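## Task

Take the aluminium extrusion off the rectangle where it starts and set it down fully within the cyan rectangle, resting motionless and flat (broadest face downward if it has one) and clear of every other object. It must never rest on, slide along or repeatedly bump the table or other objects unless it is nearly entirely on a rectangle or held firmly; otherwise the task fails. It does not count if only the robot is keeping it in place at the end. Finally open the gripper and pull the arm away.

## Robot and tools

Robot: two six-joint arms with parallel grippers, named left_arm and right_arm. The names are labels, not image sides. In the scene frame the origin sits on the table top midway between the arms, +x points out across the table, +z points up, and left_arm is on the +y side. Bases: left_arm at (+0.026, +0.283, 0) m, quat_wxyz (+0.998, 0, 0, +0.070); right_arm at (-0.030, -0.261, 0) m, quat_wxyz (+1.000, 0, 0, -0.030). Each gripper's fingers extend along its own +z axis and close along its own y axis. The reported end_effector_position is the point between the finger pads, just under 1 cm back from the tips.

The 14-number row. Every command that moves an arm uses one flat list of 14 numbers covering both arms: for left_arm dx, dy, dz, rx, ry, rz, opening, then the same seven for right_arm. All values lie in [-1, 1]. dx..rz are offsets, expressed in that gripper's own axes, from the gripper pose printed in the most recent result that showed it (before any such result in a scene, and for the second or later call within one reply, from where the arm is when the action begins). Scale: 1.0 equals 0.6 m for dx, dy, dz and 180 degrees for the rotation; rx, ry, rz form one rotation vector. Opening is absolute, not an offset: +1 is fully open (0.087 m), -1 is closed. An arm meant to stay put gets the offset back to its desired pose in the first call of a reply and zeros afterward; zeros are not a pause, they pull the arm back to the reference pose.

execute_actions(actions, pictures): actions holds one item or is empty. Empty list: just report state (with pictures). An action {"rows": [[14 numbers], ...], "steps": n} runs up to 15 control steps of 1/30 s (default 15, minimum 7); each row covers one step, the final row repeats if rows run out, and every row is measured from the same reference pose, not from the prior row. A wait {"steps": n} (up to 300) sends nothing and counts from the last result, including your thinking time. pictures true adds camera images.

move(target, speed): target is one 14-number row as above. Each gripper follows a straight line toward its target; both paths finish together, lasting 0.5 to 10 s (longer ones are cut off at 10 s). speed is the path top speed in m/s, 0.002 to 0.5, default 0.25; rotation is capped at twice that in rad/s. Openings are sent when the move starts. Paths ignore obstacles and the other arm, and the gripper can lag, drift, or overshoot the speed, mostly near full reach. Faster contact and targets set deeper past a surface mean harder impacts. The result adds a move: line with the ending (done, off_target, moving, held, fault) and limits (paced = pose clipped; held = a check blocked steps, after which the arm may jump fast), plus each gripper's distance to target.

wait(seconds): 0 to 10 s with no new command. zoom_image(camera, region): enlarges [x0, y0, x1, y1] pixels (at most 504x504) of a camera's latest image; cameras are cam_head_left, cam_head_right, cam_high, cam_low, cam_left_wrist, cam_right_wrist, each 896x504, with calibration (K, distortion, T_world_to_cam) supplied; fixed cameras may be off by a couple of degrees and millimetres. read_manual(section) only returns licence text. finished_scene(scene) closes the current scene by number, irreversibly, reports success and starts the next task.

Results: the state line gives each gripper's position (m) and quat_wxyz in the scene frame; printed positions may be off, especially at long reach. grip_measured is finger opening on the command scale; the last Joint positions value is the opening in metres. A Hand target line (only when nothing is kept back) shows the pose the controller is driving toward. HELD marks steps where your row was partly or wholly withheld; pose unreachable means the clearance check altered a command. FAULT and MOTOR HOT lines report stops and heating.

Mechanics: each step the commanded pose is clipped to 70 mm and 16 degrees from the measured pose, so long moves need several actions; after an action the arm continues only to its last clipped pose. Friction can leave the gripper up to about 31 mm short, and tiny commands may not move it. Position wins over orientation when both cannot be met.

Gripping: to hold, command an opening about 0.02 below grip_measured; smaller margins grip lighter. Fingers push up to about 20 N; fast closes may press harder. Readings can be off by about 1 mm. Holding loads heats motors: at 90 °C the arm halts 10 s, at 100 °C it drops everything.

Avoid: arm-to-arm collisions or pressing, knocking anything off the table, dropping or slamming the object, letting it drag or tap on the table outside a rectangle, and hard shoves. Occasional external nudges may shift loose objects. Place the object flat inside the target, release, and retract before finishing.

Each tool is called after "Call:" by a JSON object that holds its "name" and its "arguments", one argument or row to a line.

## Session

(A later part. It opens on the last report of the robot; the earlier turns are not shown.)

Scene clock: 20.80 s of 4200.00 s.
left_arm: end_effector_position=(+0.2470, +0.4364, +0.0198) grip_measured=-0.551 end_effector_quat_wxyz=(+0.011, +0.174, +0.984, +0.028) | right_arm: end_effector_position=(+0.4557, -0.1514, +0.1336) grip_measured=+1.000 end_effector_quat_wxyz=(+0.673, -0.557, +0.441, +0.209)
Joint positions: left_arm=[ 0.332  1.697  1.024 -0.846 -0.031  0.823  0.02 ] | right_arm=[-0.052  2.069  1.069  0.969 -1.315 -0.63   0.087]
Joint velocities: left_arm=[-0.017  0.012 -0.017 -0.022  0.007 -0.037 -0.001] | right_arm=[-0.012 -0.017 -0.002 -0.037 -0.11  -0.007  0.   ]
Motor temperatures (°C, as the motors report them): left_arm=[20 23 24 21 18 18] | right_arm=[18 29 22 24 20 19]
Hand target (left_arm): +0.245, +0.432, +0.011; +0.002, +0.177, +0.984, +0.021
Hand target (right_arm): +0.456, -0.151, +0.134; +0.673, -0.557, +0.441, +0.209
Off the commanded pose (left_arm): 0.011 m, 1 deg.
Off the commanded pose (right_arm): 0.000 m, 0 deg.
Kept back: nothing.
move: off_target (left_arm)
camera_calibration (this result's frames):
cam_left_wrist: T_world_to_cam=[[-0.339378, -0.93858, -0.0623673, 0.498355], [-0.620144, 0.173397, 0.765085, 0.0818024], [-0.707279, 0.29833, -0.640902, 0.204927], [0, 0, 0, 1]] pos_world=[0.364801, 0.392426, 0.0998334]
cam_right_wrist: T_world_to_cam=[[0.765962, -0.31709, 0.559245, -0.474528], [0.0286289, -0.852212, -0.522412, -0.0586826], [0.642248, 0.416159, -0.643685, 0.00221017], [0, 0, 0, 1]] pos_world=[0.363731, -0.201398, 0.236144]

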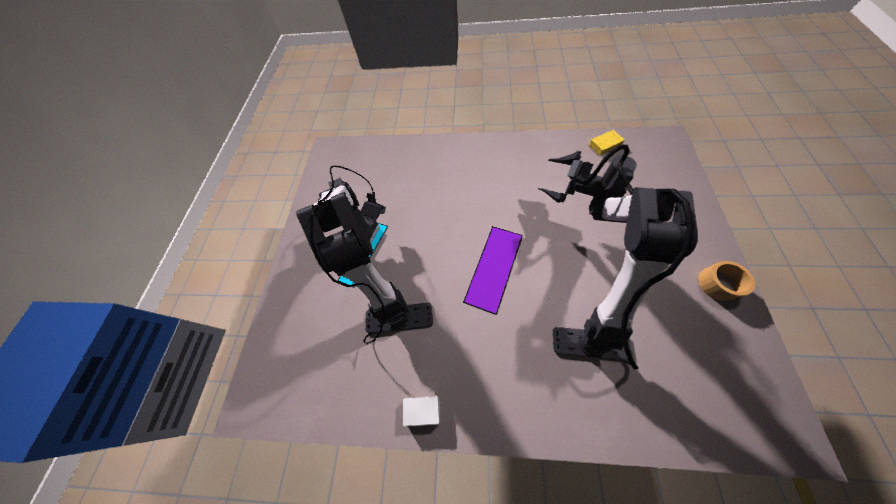

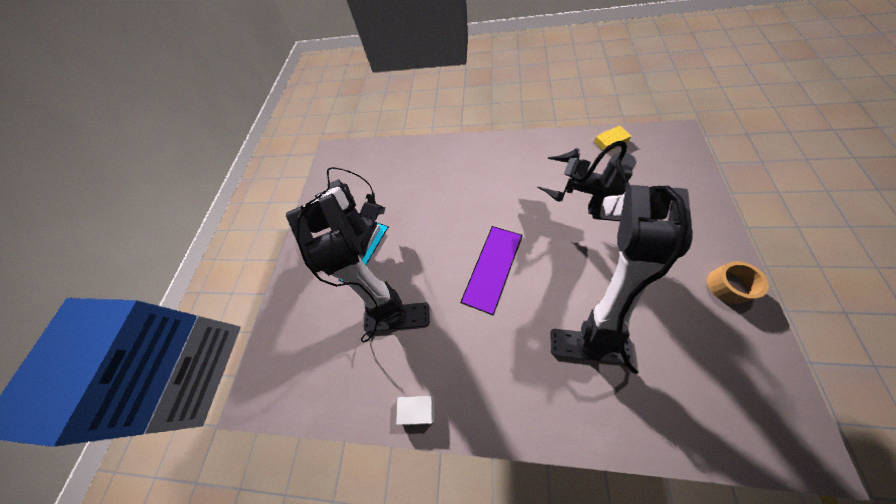

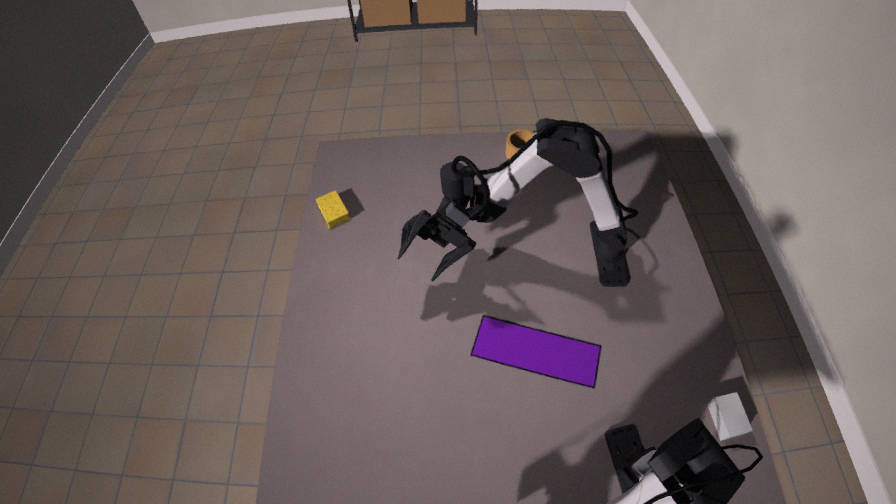

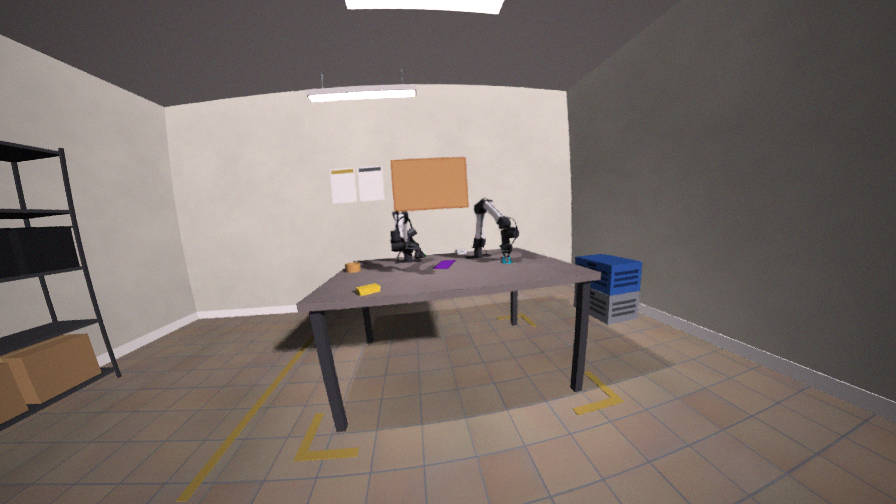

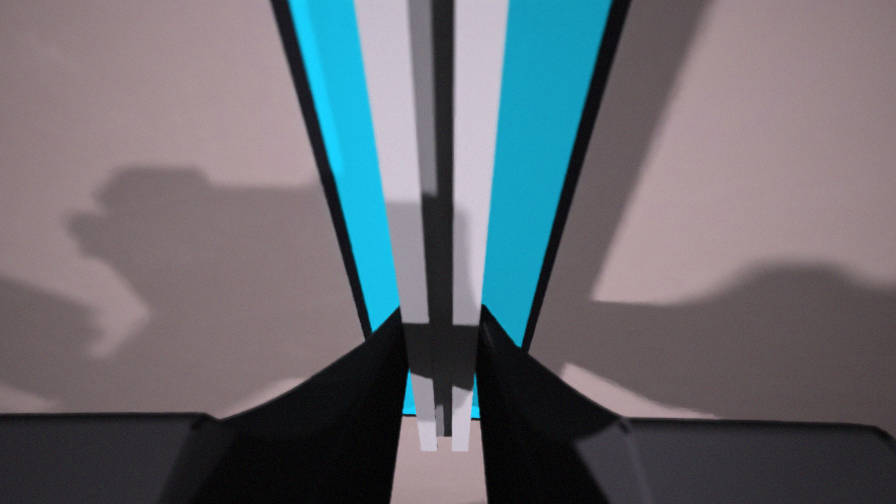

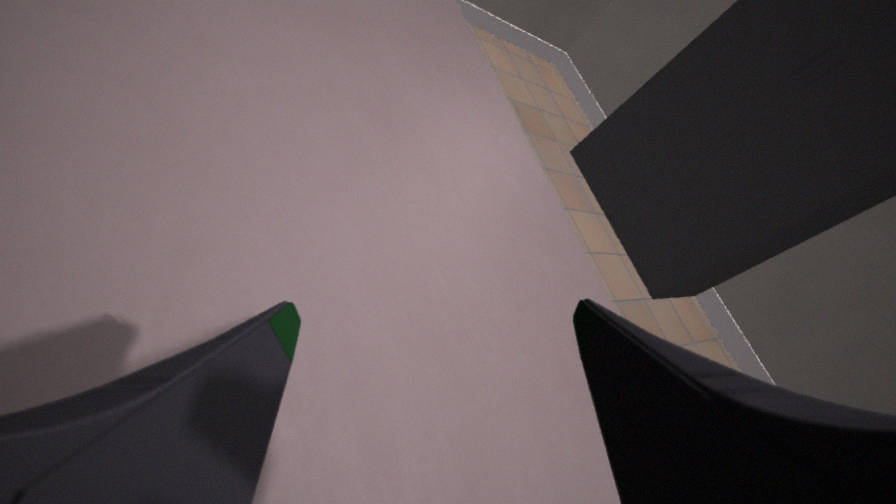

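Call:
{"name": "move", "arguments": {
  "target": [0, 0, 0, 0, 0, 0, 0.2, 0, 0, 0, 0, 0, 0, 1],
  "speed": 0.05
}}

Call:
{"name": "move", "arguments": {
  "target": [0, 0, -0.17, 0, 0, 0, 0.2, 0, 0, 0, 0, 0, 0, 1],
  "speed": 0.15
}}

Scene clock: 22.27 s of 4200.00 s.
left_arm: end_effector_position=(+0.2473, +0.4366, +0.0198) grip_measured=+0.200 end_effector_quat_wxyz=(+0.012, +0.174, +0.984, +0.028) | right_arm: end_effector_position=(+0.4557, -0.1514, +0.1336) grip_measured=+1.000 end_effector_quat_wxyz=(+0.673, -0.557, +0.441, +0.209)
Joint positions: left_arm=[ 0.332  1.697  1.024 -0.845 -0.031  0.822  0.052] | right_arm=[-0.052  2.069  1.069  0.969 -1.315 -0.63   0.087]
Joint velocities: left_arm=[-0.007 -0.002 -0.007 -0.051 -0.007  0.007  0.   ] | right_arm=[ 0.007  0.007 -0.002 -0.066  0.081 -0.066  0.   ]
Motor temperatures (°C, as the motors report them): left_arm=[20 23 24 21 18 18] | right_arm=[18 29 22 24 20 19]
Hand target (left_arm): +0.247, +0.436, +0.020; +0.011, +0.174, +0.984, +0.028
Hand target (right_arm): +0.456, -0.151, +0.134; +0.673, -0.557, +0.441, +0.209
Off the commanded pose (left_arm): 0.000 m, 0 deg.
Off the commanded pose (right_arm): 0.000 m, 0 deg.
Kept back: nothing.
move: done
camera_calibration (this result's frames):
cam_left_wrist: T_world_to_cam=[[-0.338575, -0.938796, -0.0634692, 0.498517], [-0.621345, 0.172413, 0.764333, 0.0827423], [-0.70661, 0.29822, -0.641691, 0.204998], [0, 0, 0, 1]] pos_world=[0.365051, 0.392606, 0.0999431]
cam_right_wrist: T_world_to_cam=[[0.765962, -0.31709, 0.559245, -0.474528], [0.0286289, -0.852212, -0.522412, -0.0586826], [0.642248, 0.416159, -0.643685, 0.00221017], [0, 0, 0, 1]] pos_world=[0.363731, -0.201398, 0.236144]

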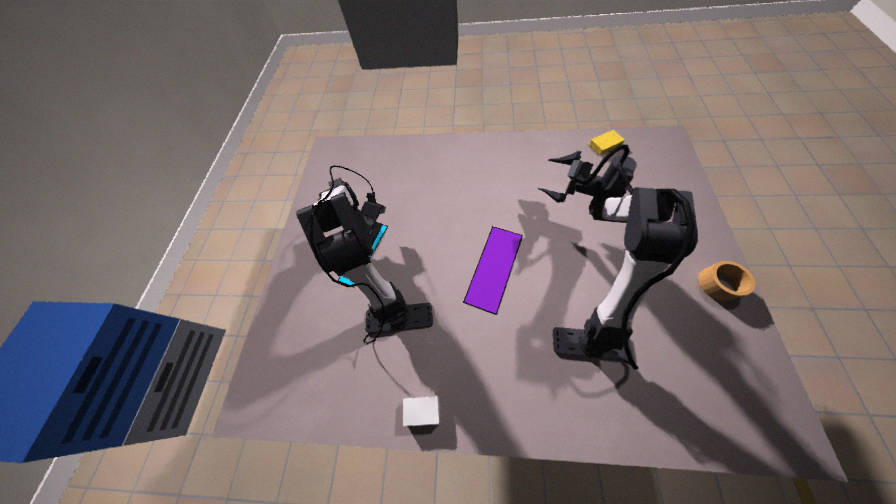

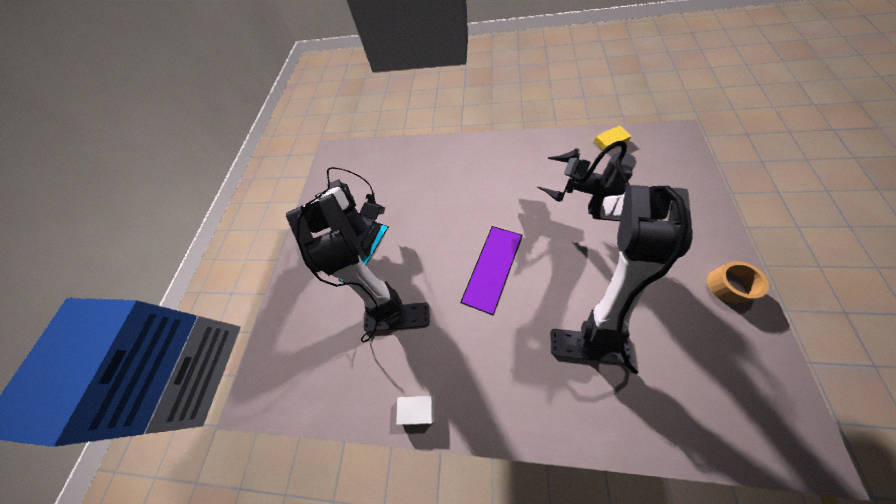

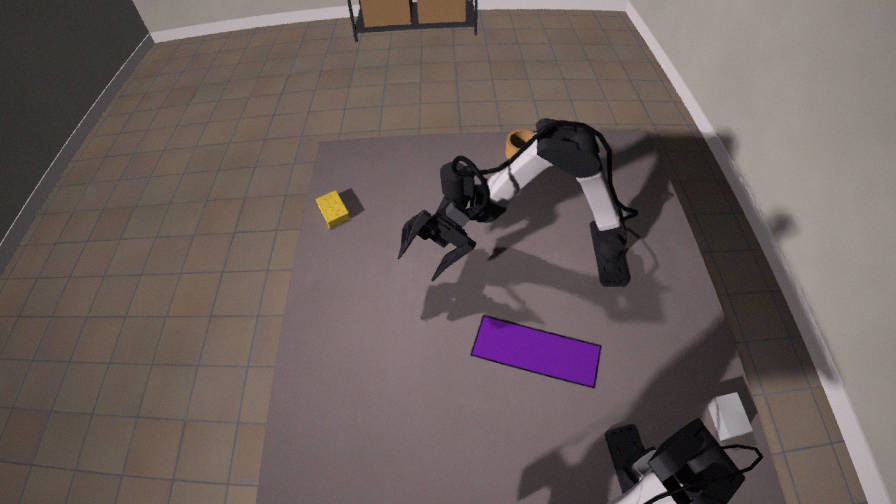

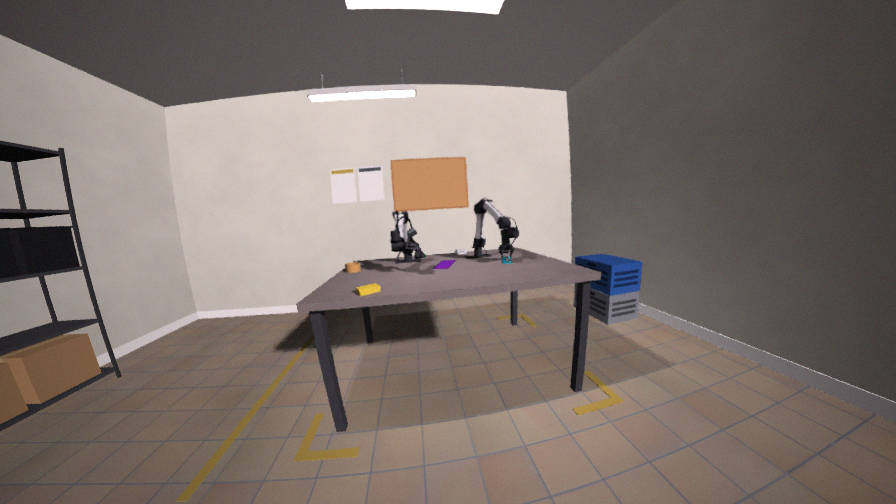

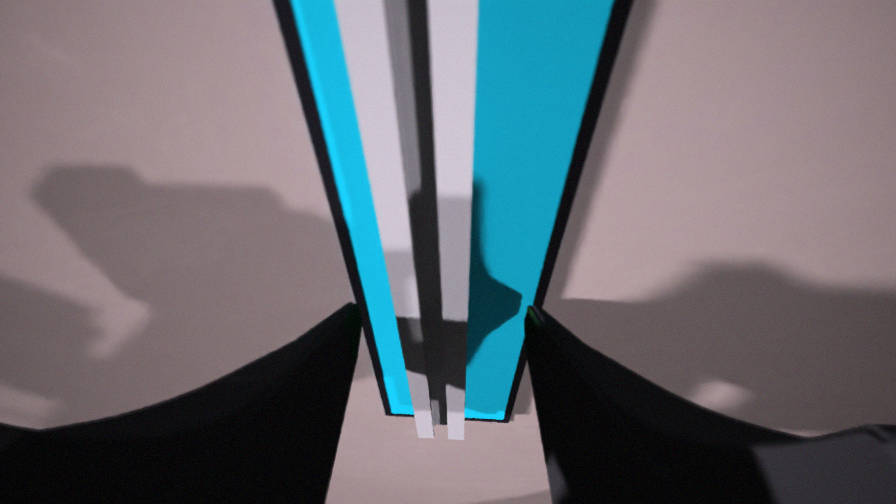

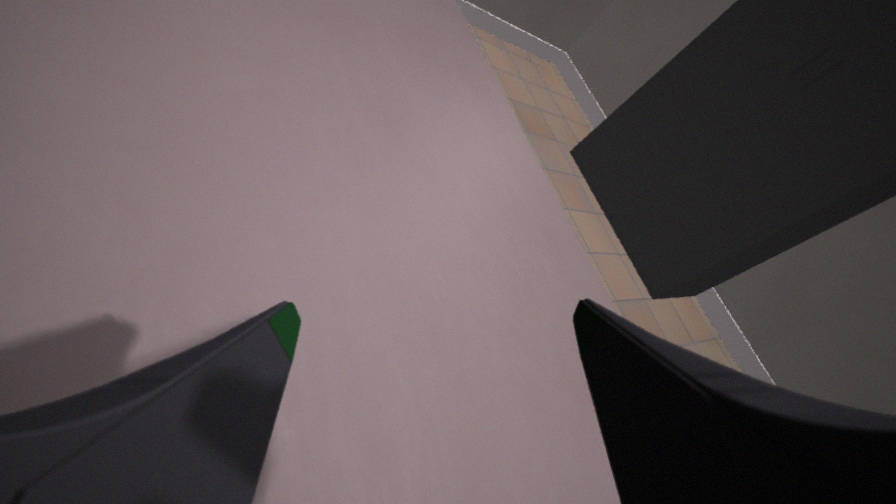

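Scene clock: 23.60 s of 4200.00 s.
left_arm: end_effector_position=(+0.2406, +0.4330, +0.1127) grip_measured=+0.200 end_effector_quat_wxyz=(+0.002, +0.171, +0.985, +0.020) | right_arm: end_effector_position=(+0.4557, -0.1514, +0.1336) grip_measured=+1.000 end_effector_quat_wxyz=(+0.673, -0.557, +0.441, +0.209)
Joint positions: left_arm=[ 0.332  1.607  1.305 -1.242 -0.031  0.816  0.052] | right_arm=[-0.052  2.069  1.069  0.969 -1.315 -0.63   0.087]
Joint velocities: left_arm=[-0.022  0.002  0.002 -0.007 -0.022 -0.022  0.001] | right_arm=[-0.007 -0.032 -0.012  0.051 -0.007  0.007  0.   ]
Motor temperatures (°C, as the motors report them): left_arm=[20 24 24 21 18 18] | right_arm=[18 29 22 24 20 19]
Hand target (left_arm): +0.244, +0.431, +0.122; +0.012, +0.174, +0.984, +0.028
Hand target (right_arm): +0.456, -0.151, +0.134; +0.673, -0.557, +0.441, +0.209
Off the commanded pose (left_arm): 0.010 m, 1 deg.
Off the commanded pose (right_arm): 0.000 m, 0 deg.
Kept back: nothing.
move: done
camera_calibration (this result's frames):
cam_left_wrist: T_world_to_cam=[[-0.333702, -0.94161, -0.0448627, 0.49672], [-0.605169, 0.177494, 0.776059, 0.000777398], [-0.722782, 0.286122, -0.629063, 0.268704], [0, 0, 0, 1]] pos_world=[0.360442, 0.390697, 0.190713]
cam_right_wrist: T_world_to_cam=[[0.765962, -0.31709, 0.559245, -0.474528], [0.0286289, -0.852212, -0.522412, -0.0586826], [0.642248, 0.416159, -0.643685, 0.00221017], [0, 0, 0, 1]] pos_world=[0.363731, -0.201398, 0.236144]

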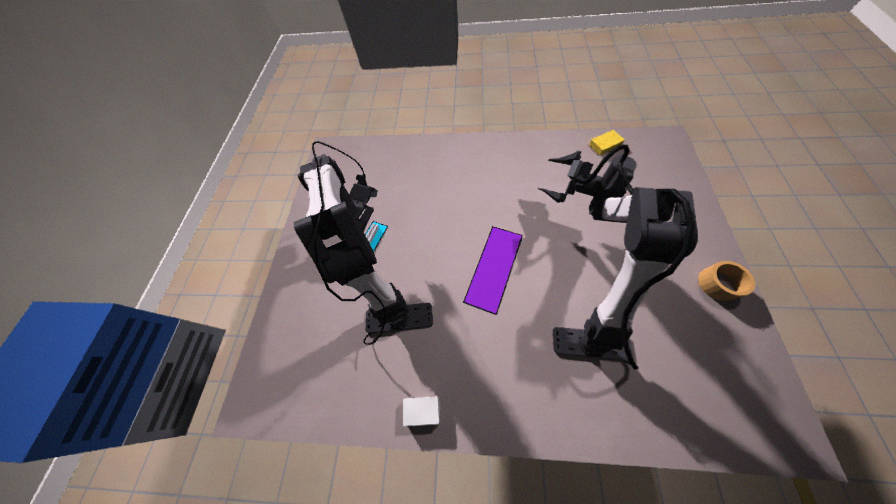

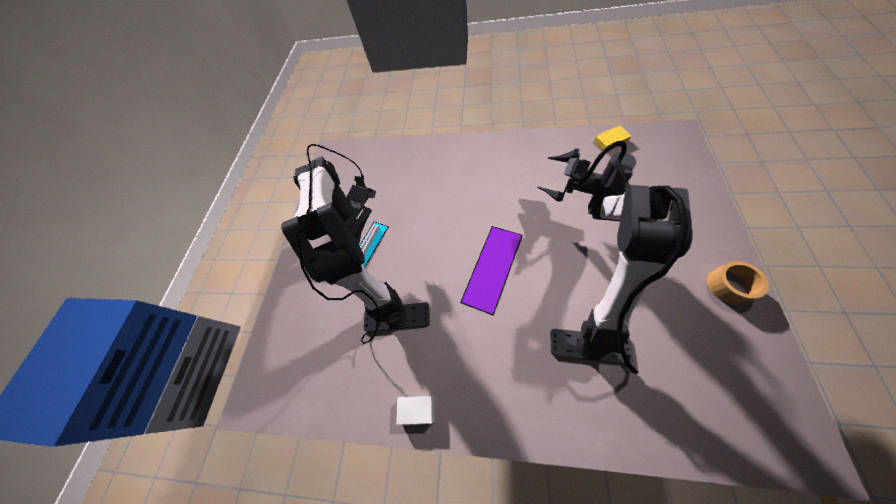

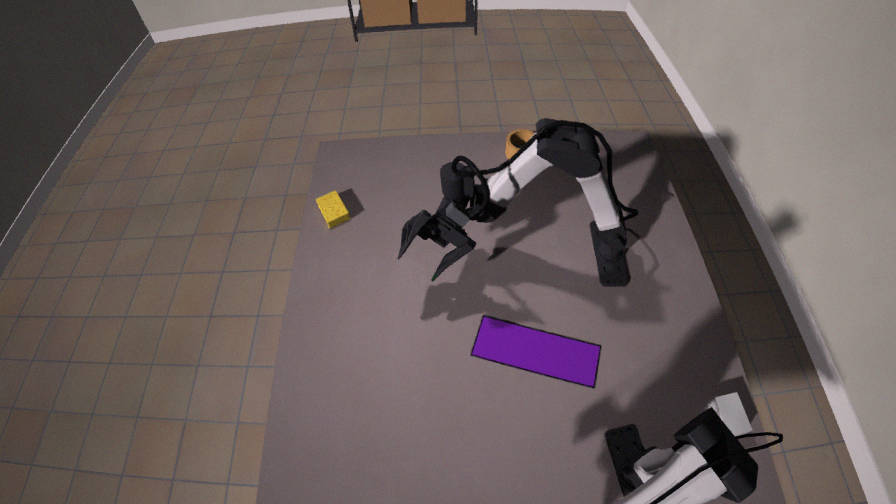

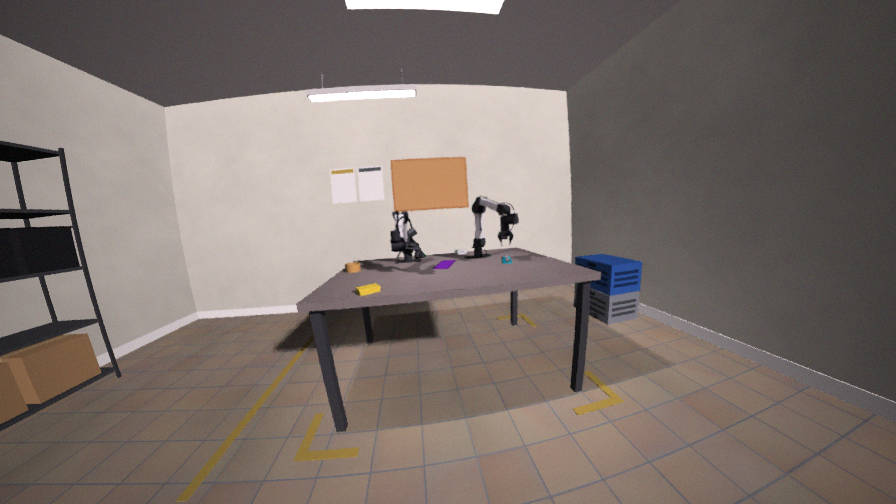

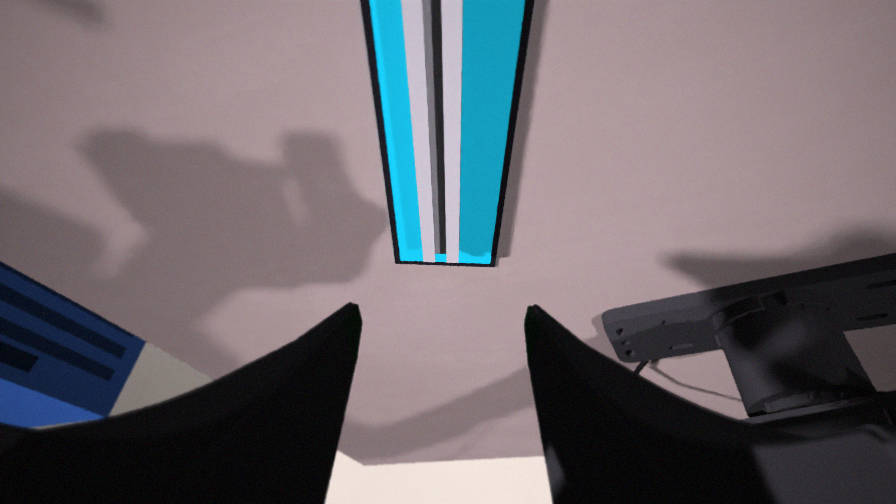

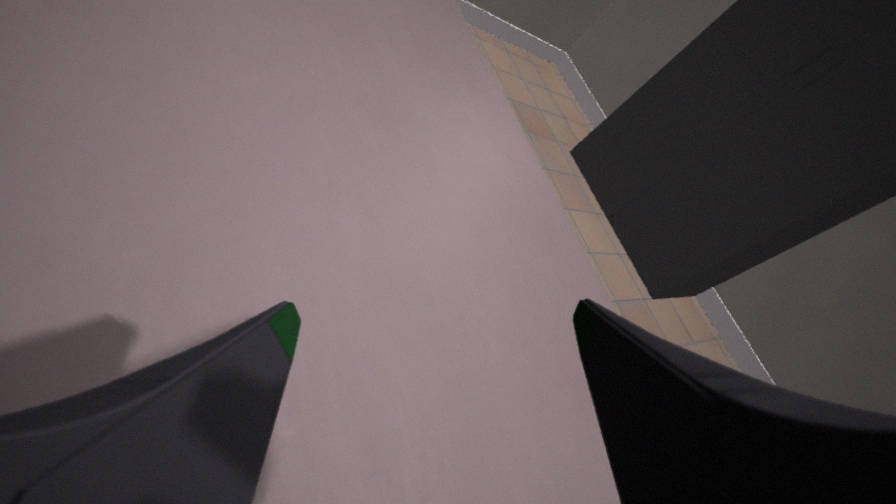

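Call:
{"name": "zoom_image", "arguments": {
  "camera": "cam_head_right",
  "region": [320, 200, 420, 300]
}}

Region (320, 200, 420, 300) of cam_head_right's 896x504 image, scaled by 5.040, with more detail than that image has.

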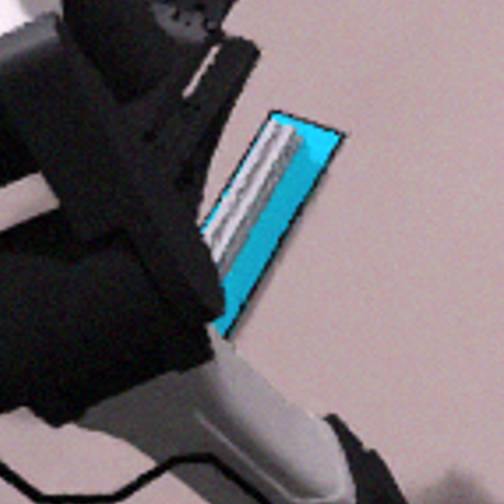

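The extrusion lies flat and wholly inside the cyan rectangle, and the gripper is clear.

Call:
{"name": "finished_scene", "arguments": {
  "scene": 2
}}

The scene is finished: the task was done.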